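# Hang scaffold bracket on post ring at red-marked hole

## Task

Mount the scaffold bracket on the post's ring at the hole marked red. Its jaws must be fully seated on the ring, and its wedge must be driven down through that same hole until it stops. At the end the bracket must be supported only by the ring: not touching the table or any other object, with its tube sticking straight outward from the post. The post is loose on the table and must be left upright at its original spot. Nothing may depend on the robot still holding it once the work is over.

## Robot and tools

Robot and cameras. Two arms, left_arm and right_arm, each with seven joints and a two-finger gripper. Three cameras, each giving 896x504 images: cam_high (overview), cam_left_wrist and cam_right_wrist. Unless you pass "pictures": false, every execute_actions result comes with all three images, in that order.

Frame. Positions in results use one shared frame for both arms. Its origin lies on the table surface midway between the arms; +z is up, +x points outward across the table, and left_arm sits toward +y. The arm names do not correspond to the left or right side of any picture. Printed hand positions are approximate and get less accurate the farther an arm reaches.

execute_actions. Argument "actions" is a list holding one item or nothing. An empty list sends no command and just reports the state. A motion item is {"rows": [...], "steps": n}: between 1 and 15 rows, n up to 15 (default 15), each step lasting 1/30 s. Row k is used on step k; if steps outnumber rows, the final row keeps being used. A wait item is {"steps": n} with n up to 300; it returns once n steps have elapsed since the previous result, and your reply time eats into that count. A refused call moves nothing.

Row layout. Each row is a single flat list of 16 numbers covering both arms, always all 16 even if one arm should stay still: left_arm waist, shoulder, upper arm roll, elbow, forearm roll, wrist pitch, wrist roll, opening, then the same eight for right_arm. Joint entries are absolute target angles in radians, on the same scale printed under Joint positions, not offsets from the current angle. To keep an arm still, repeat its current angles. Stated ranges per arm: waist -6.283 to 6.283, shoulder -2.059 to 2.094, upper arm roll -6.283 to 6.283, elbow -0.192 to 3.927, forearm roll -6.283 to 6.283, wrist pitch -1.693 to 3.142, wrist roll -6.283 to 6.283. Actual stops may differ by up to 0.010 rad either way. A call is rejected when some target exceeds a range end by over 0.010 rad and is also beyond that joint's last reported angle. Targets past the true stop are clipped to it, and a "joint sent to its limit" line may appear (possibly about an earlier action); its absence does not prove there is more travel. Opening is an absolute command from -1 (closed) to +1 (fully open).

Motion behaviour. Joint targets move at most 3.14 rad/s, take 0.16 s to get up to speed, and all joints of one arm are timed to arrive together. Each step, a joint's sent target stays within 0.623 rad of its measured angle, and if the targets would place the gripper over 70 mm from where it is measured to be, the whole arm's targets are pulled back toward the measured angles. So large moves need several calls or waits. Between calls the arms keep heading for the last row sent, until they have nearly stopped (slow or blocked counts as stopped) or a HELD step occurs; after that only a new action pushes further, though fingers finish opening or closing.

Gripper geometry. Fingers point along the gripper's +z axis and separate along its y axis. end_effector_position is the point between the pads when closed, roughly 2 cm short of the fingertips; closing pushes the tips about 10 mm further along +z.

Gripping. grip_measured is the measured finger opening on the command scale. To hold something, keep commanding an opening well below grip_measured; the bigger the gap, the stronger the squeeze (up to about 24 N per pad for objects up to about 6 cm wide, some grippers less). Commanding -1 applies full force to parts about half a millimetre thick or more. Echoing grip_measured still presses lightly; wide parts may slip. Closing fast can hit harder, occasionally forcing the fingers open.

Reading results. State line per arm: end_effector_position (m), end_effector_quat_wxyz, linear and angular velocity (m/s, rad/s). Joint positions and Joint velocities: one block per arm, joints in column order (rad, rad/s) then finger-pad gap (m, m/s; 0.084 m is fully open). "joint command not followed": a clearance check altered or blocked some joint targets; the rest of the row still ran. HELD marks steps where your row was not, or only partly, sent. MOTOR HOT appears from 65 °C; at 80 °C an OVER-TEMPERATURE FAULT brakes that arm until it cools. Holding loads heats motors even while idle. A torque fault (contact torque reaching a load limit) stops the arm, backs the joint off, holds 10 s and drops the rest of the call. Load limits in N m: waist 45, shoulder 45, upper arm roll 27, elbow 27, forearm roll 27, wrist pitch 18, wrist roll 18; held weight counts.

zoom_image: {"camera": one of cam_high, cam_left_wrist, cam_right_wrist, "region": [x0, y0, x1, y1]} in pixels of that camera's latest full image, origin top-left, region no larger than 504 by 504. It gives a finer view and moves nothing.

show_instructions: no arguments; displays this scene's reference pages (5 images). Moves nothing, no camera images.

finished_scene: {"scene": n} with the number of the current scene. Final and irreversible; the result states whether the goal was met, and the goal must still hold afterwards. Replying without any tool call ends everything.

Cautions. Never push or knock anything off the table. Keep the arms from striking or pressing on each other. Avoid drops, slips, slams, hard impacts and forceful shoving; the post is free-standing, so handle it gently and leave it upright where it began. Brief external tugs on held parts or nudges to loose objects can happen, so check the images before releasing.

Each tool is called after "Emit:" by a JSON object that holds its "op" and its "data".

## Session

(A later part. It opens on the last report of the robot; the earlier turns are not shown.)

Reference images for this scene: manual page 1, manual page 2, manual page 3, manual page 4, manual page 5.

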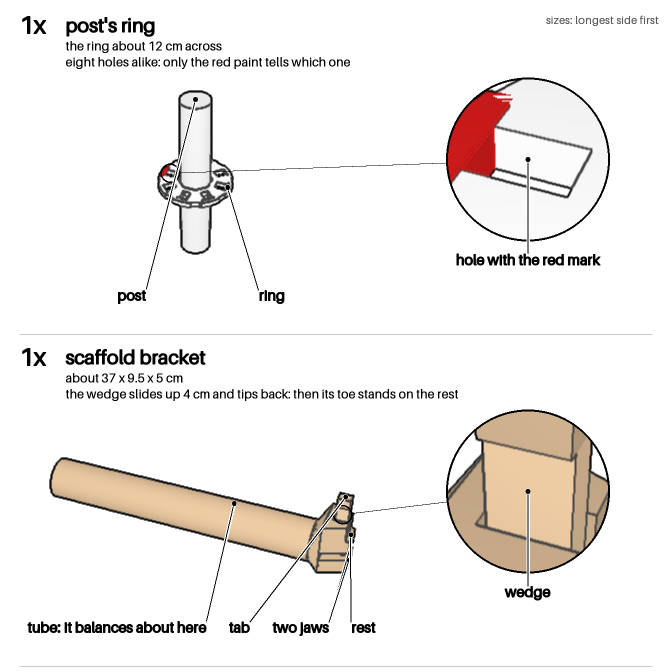

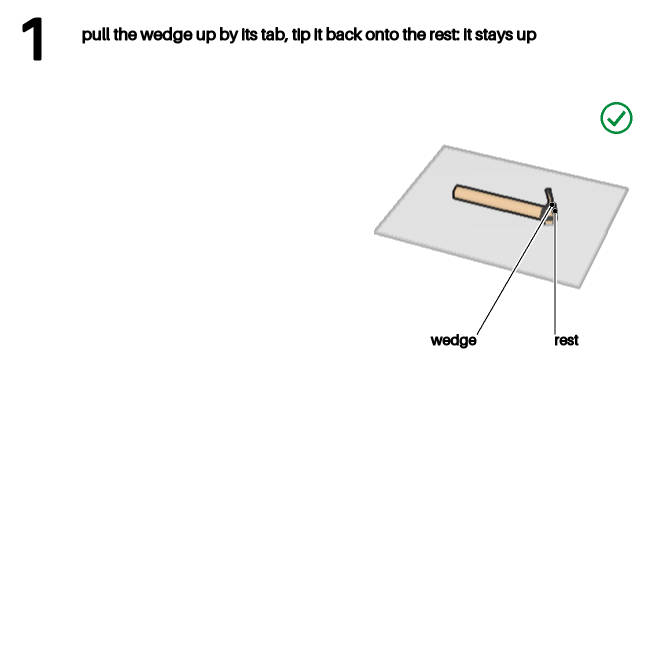

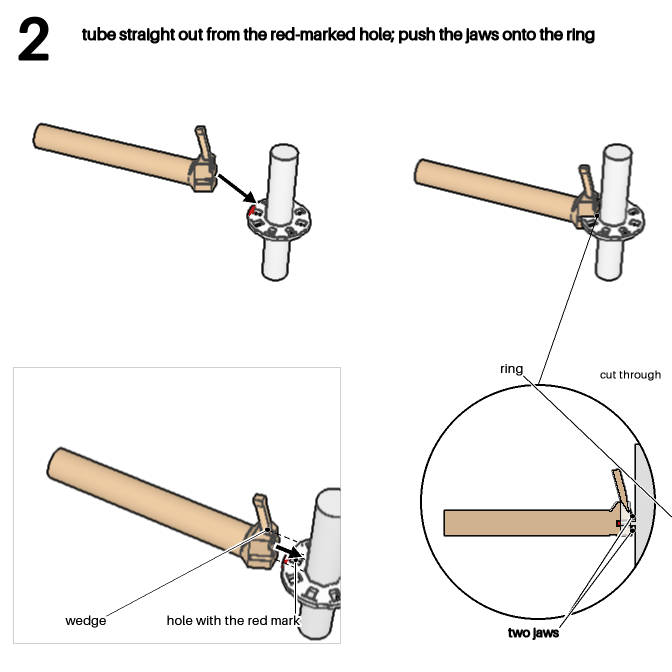

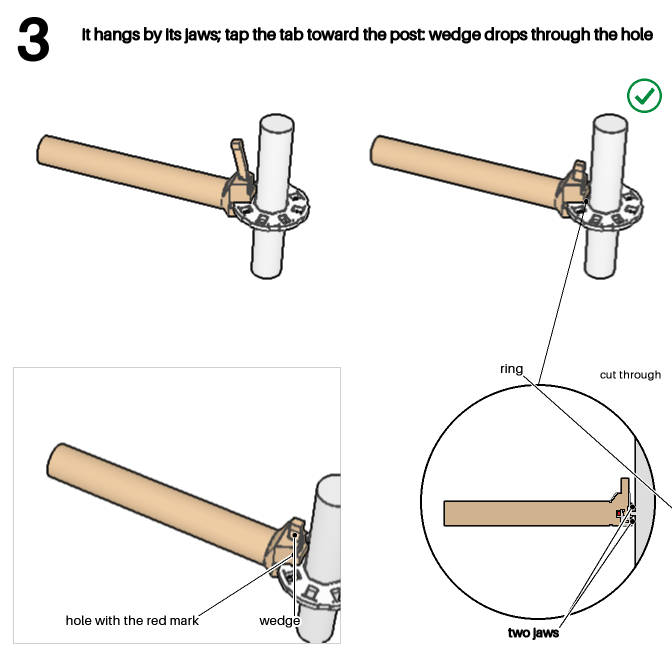

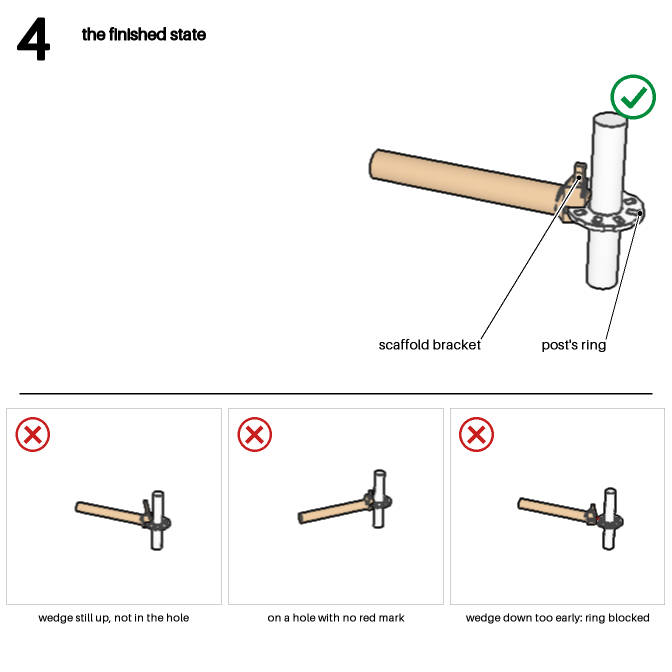

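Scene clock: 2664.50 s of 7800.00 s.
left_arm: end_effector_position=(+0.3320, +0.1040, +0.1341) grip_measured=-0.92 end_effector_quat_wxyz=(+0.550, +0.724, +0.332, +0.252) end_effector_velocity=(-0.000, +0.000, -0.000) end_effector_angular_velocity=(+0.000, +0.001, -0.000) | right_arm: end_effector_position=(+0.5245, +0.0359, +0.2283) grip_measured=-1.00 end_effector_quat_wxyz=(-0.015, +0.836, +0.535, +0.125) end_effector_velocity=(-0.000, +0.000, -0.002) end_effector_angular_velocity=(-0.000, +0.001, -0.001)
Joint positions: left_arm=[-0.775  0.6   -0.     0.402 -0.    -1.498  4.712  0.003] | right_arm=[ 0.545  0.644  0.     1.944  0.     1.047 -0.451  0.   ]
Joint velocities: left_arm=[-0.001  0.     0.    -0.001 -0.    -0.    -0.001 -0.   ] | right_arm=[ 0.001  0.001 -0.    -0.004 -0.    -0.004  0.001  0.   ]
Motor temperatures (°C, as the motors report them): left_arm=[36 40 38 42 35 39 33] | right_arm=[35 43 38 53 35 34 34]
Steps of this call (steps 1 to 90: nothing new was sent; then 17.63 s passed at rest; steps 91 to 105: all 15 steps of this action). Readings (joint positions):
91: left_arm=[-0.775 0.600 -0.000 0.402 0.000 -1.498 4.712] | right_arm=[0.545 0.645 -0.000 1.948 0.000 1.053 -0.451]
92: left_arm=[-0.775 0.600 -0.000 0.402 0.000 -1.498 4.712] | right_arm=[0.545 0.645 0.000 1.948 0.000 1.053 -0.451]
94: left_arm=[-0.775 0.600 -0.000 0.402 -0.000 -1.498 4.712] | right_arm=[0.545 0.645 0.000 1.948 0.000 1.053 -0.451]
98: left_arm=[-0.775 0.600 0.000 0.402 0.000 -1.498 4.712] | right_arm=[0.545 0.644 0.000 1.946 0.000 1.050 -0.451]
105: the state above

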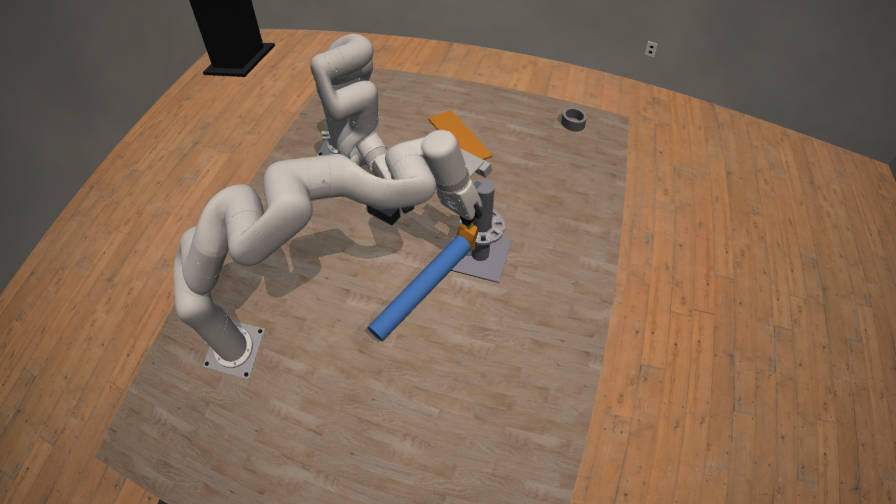

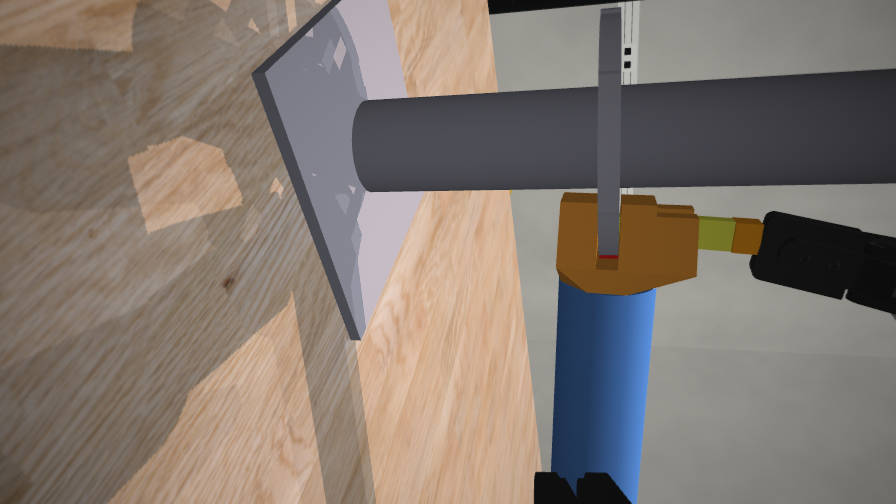

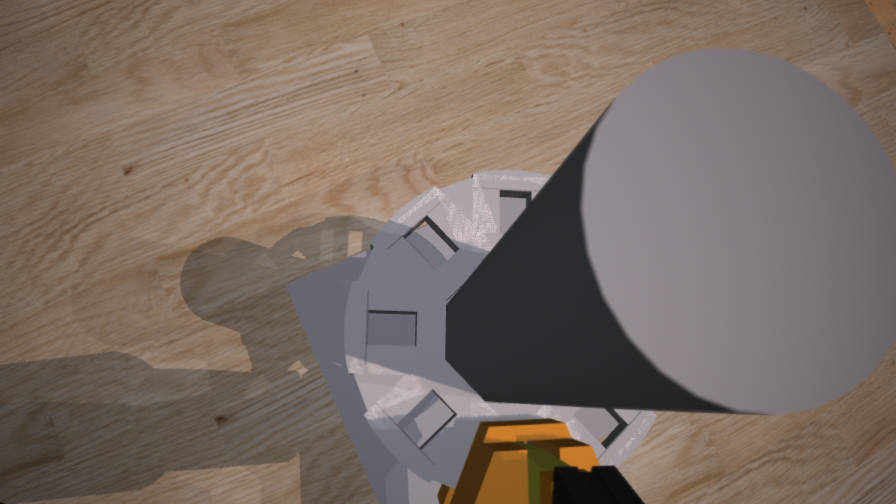

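Emit:
{"op": "execute_actions", "data": {"actions": [{"rows":[[-0.775,0.6,0,0.4018,0,-1.4982,4.712,-0.9,0.5447,0.6453,0,1.9427,0,1.0474,-0.4513,-1],[-0.775,0.6,0,0.4018,0,-1.4982,4.712,-0.9,0.5447,0.6452,0,1.9447,0,1.0495,-0.4513,-1],[-0.775,0.6,0,0.4018,0,-1.4982,4.712,-0.9,0.5447,0.6451,0,1.9480,0,1.0530,-0.4513,-1],[-0.775,0.6,0,0.4018,0,-1.4982,4.712,-0.9,0.5447,0.6449,0,1.9525,0,1.0575,-0.4513,-1],[-0.775,0.6,0,0.4018,0,-1.4982,4.712,-0.9,0.5447,0.6447,0,1.9578,0,1.0631,-0.4513,-1],[-0.775,0.6,0,0.4018,0,-1.4982,4.712,-0.9,0.5447,0.6445,0,1.9638,0,1.0693,-0.4513,-1],[-0.775,0.6,0,0.4018,0,-1.4982,4.712,-0.9,0.5447,0.6443,0,1.9703,0,1.0760,-0.4513,-1],[-0.775,0.6,0,0.4018,0,-1.4982,4.712,-0.9,0.5447,0.6440,0,1.9769,0,1.0829,-0.4513,-1],[-0.775,0.6,0,0.4018,0,-1.4982,4.712,-0.9,0.5447,0.6438,0,1.9834,0,1.0896,-0.4513,-1],[-0.775,0.6,0,0.4018,0,-1.4982,4.712,-0.9,0.5447,0.6436,0,1.9894,0,1.0958,-0.4513,-1],[-0.775,0.6,0,0.4018,0,-1.4982,4.712,-0.9,0.5447,0.6434,0,1.9947,0,1.1014,-0.4513,-1],[-0.775,0.6,0,0.4018,0,-1.4982,4.712,-0.9,0.5447,0.6432,0,1.9992,0,1.1059,-0.4513,-1],[-0.775,0.6,0,0.4018,0,-1.4982,4.712,-0.9,0.5447,0.6431,0,2.0025,0,1.1094,-0.4513,-1],[-0.775,0.6,0,0.4018,0,-1.4982,4.712,-0.9,0.5447,0.6430,0,2.0045,0,1.1115,-0.4513,-1],[-0.775,0.6,0,0.4018,0,-1.4982,4.712,-0.9,0.5447,0.6430,0,2.0052,0,1.1122,-0.4513,-1]],"steps":15}], "pictures": false}}

Emit:
{"op": "execute_actions", "data": {"actions": [{"rows":[[-0.775,0.6,0,0.4018,0,-1.4982,4.712,-0.9,0.5443,0.6412,0,2.0023,0,1.1112,-0.4517,-1],[-0.775,0.6,0,0.4018,0,-1.4982,4.712,-0.9,0.5433,0.6358,0,1.9938,0,1.1081,-0.4527,-1],[-0.775,0.6,0,0.4018,0,-1.4982,4.712,-0.9,0.5416,0.6270,0,1.9801,0,1.1031,-0.4544,-1],[-0.775,0.6,0,0.4018,0,-1.4982,4.712,-0.9,0.5393,0.6153,0,1.9617,0,1.0964,-0.4567,-1],[-0.775,0.6,0,0.4018,0,-1.4982,4.712,-0.9,0.5365,0.6011,0,1.9394,0,1.0883,-0.4595,-1],[-0.775,0.6,0,0.4018,0,-1.4982,4.712,-0.9,0.5334,0.5851,0,1.9143,0,1.0792,-0.4626,-1],[-0.775,0.6,0,0.4018,0,-1.4982,4.712,-0.9,0.5300,0.5680,0,1.8874,0,1.0694,-0.4660,-1],[-0.775,0.6,0,0.4018,0,-1.4982,4.712,-0.9,0.5266,0.5504,0,1.8599,0,1.0595,-0.4694,-1],[-0.775,0.6,0,0.4018,0,-1.4982,4.712,-0.9,0.5232,0.5333,0,1.8330,0,1.0497,-0.4728,-1],[-0.775,0.6,0,0.4018,0,-1.4982,4.712,-0.9,0.5201,0.5173,0,1.8079,0,1.0406,-0.4759,-1],[-0.775,0.6,0,0.4018,0,-1.4982,4.712,-0.9,0.5173,0.5031,0,1.7856,0,1.0325,-0.4787,-1],[-0.775,0.6,0,0.4018,0,-1.4982,4.712,-0.9,0.5150,0.4914,0,1.7672,0,1.0258,-0.4810,-1],[-0.775,0.6,0,0.4018,0,-1.4982,4.712,-0.9,0.5133,0.4826,0,1.7535,0,1.0208,-0.4827,-1],[-0.775,0.6,0,0.4018,0,-1.4982,4.712,-0.9,0.5123,0.4772,0,1.7450,0,1.0177,-0.4837,-1],[-0.775,0.6,0,0.4018,0,-1.4982,4.712,-0.9,0.5119,0.4754,0,1.7421,0,1.0167,-0.4841,-1]],"steps":15}], "pictures": false}}

Emit:
{"op": "execute_actions", "data": {"actions": [{"steps":20}]}}

Scene clock: 2700.50 s of 7800.00 s.
left_arm: end_effector_position=(+0.3320, +0.1040, +0.1341) grip_measured=-0.92 end_effector_quat_wxyz=(+0.550, +0.724, +0.332, +0.252) end_effector_velocity=(-0.000, -0.000, +0.000) end_effector_angular_velocity=(-0.001, +0.000, -0.001) | right_arm: end_effector_position=(+0.5237, +0.0348, +0.2424) grip_measured=-1.00 end_effector_quat_wxyz=(-0.014, +0.836, +0.535, +0.120) end_effector_velocity=(+0.008, +0.010, +0.092) end_effector_angular_velocity=(+0.063, -0.074, +0.003)
Joint positions: left_arm=[-0.775  0.6   -0.     0.402 -0.    -1.498  4.712  0.003] | right_arm=[ 0.545  0.647 -0.     1.993 -0.     1.103 -0.451  0.   ]
Joint velocities: left_arm=[-0.001 -0.    -0.     0.    -0.     0.    -0.     0.   ] | right_arm=[ 0.001 -0.046  0.002  0.15   0.001  0.099 -0.     0.   ]
Motor temperatures (°C, as the motors report them): left_arm=[36 40 38 42 35 39 33] | right_arm=[35 42 38 50 35 33 34]
Steps of this call (steps 1 to 15: the robot went on to your last target; steps 16 to 90: nothing new was sent; then 32.50 s passed at rest; steps 91 to 105: all 15 steps of this action). Readings (joint positions):
91: left_arm=[-0.775 0.600 -0.000 0.402 0.000 -1.498 4.712] | right_arm=[0.545 0.645 -0.000 1.942 0.000 1.047 -0.451]
92: left_arm=[-0.775 0.600 -0.000 0.402 -0.000 -1.498 4.712] | right_arm=[0.545 0.645 -0.000 1.942 -0.000 1.047 -0.451]
94: left_arm=[-0.775 0.600 0.000 0.402 -0.000 -1.498 4.712] | right_arm=[0.545 0.646 -0.000 1.944 -0.000 1.049 -0.451]
98: left_arm=[-0.775 0.600 0.000 0.402 0.000 -1.498 4.712] | right_arm=[0.545 0.649 -0.000 1.955 -0.000 1.064 -0.451]
105: the state above

Scene clock: 2701.00 s of 7800.00 s.
left_arm: end_effector_position=(+0.3320, +0.1040, +0.1341) grip_measured=-0.92 end_effector_quat_wxyz=(+0.550, +0.724, +0.332, +0.252) end_effector_velocity=(+0.001, -0.000, +0.000) end_effector_angular_velocity=(-0.000, -0.001, +0.000) | right_arm: end_effector_position=(+0.5122, +0.0010, +0.2511) grip_measured=-1.00 end_effector_quat_wxyz=(-0.011, +0.836, +0.534, +0.125) end_effector_velocity=(-0.034, -0.085, +0.000) end_effector_angular_velocity=(-0.011, -0.013, -0.009)
Joint positions: left_arm=[-0.775  0.6   -0.     0.402 -0.    -1.498  4.712  0.003] | right_arm=[ 0.517  0.503 -0.001  1.788 -0.     1.033 -0.478  0.   ]
Joint velocities: left_arm=[ 0.001  0.    -0.     0.002  0.     0.     0.001 -0.   ] | right_arm=[-0.066 -0.33  -0.003 -0.507  0.001 -0.181 -0.062  0.   ]
Motor temperatures (°C, as the motors report them): left_arm=[36 40 38 42 35 39 33] | right_arm=[35 42 38 50 35 33 34]
Steps of this call (steps 1 to 15: all 15 steps of this action). Readings (joint positions):
1: left_arm=[-0.775 0.600 -0.000 0.402 0.000 -1.498 4.712] | right_arm=[0.545 0.645 -0.000 1.997 -0.000 1.106 -0.451]
2: left_arm=[-0.775 0.600 -0.000 0.402 0.000 -1.498 4.712] | right_arm=[0.545 0.644 -0.000 1.999 -0.000 1.108 -0.451]
4: left_arm=[-0.775 0.600 -0.000 0.402 0.000 -1.498 4.712] | right_arm=[0.544 0.639 0.000 1.994 -0.000 1.107 -0.452]
8: left_arm=[-0.775 0.600 0.000 0.402 -0.000 -1.498 4.712] | right_arm=[0.537 0.605 0.000 1.941 0.000 1.089 -0.459]
15: the state above

Scene clock: 2701.67 s of 7800.00 s.
left_arm: end_effector_position=(+0.3320, +0.1040, +0.1341) grip_measured=-0.92 end_effector_quat_wxyz=(+0.550, +0.724, +0.332, +0.252) end_effector_velocity=(+0.000, +0.000, -0.000) end_effector_angular_velocity=(+0.000, -0.000, +0.001) | right_arm: end_effector_position=(+0.5083, -0.0057, +0.2499) grip_measured=-1.00 end_effector_quat_wxyz=(-0.011, +0.836, +0.535, +0.124) end_effector_velocity=(+0.000, -0.000, +0.001) end_effector_angular_velocity=(+0.001, -0.001, -0.003)
Joint positions: left_arm=[-0.775  0.6   -0.     0.402  0.    -1.498  4.712  0.003] | right_arm=[ 0.512  0.476  0.     1.742  0.     1.017 -0.484  0.   ]
Joint velocities: left_arm=[ 0. -0.  0. -0. -0. -0.  0.  0.] | right_arm=[-0.    -0.003 -0.    -0.001 -0.     0.     0.003  0.   ]
Motor temperatures (°C, as the motors report them): left_arm=[36 40 38 42 35 39 33] | right_arm=[35 42 38 50 35 33 34]
Steps of this call (steps 1 to 20: the robot went on to your last target). Readings (joint positions):
1: left_arm=[-0.775 0.600 -0.000 0.402 0.000 -1.498 4.712] | right_arm=[0.515 0.494 -0.001 1.773 -0.000 1.028 -0.480]
2: left_arm=[-0.775 0.600 -0.000 0.402 -0.000 -1.498 4.712] | right_arm=[0.514 0.487 -0.001 1.763 -0.000 1.025 -0.481]
4: left_arm=[-0.775 0.600 -0.000 0.402 -0.000 -1.498 4.712] | right_arm=[0.513 0.481 -0.000 1.752 -0.000 1.020 -0.483]
8: left_arm=[-0.775 0.600 -0.000 0.402 0.000 -1.498 4.712] | right_arm=[0.512 0.477 0.000 1.744 0.000 1.018 -0.484]
20: the state above

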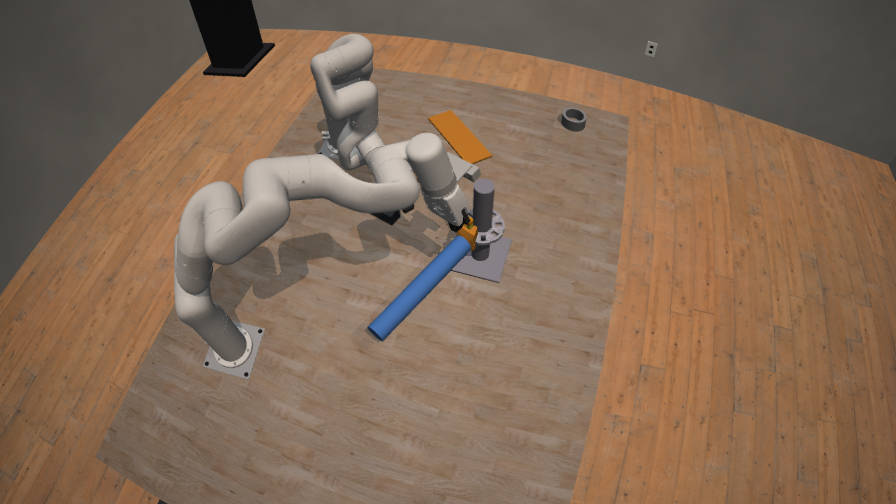

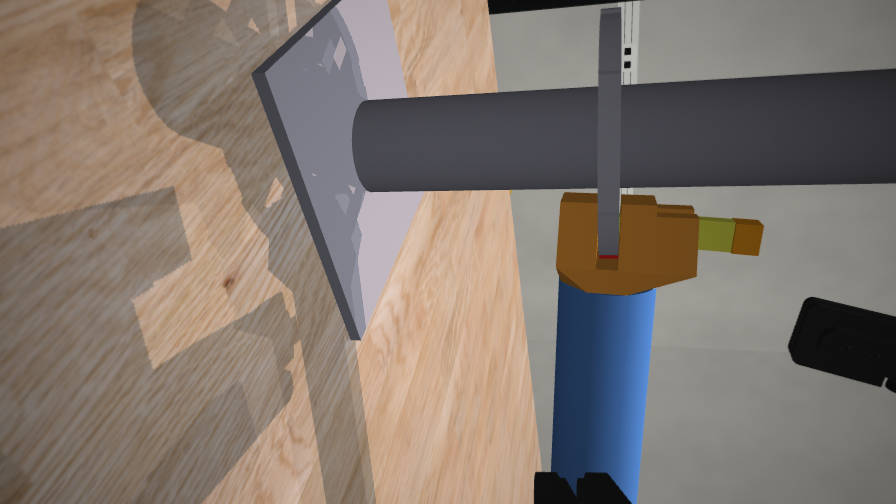

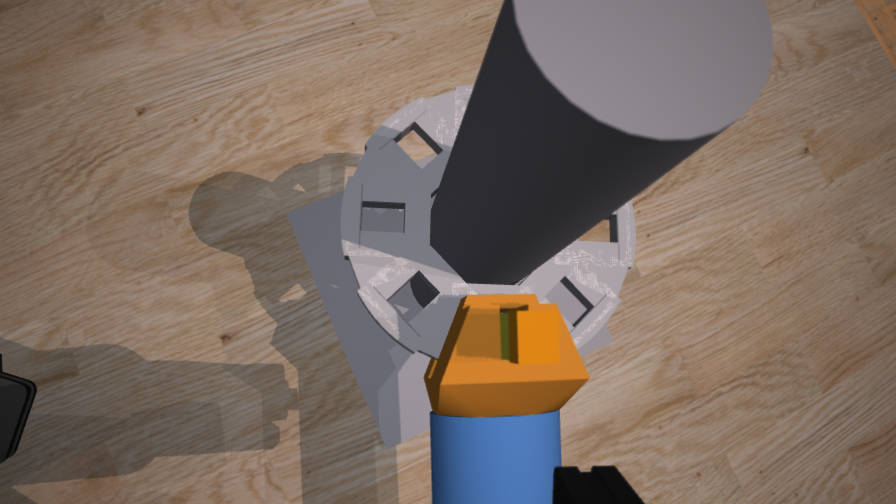

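Emit:
{"op": "finished_scene", "data": {"scene": 2}}

The scene is finished: the task was done.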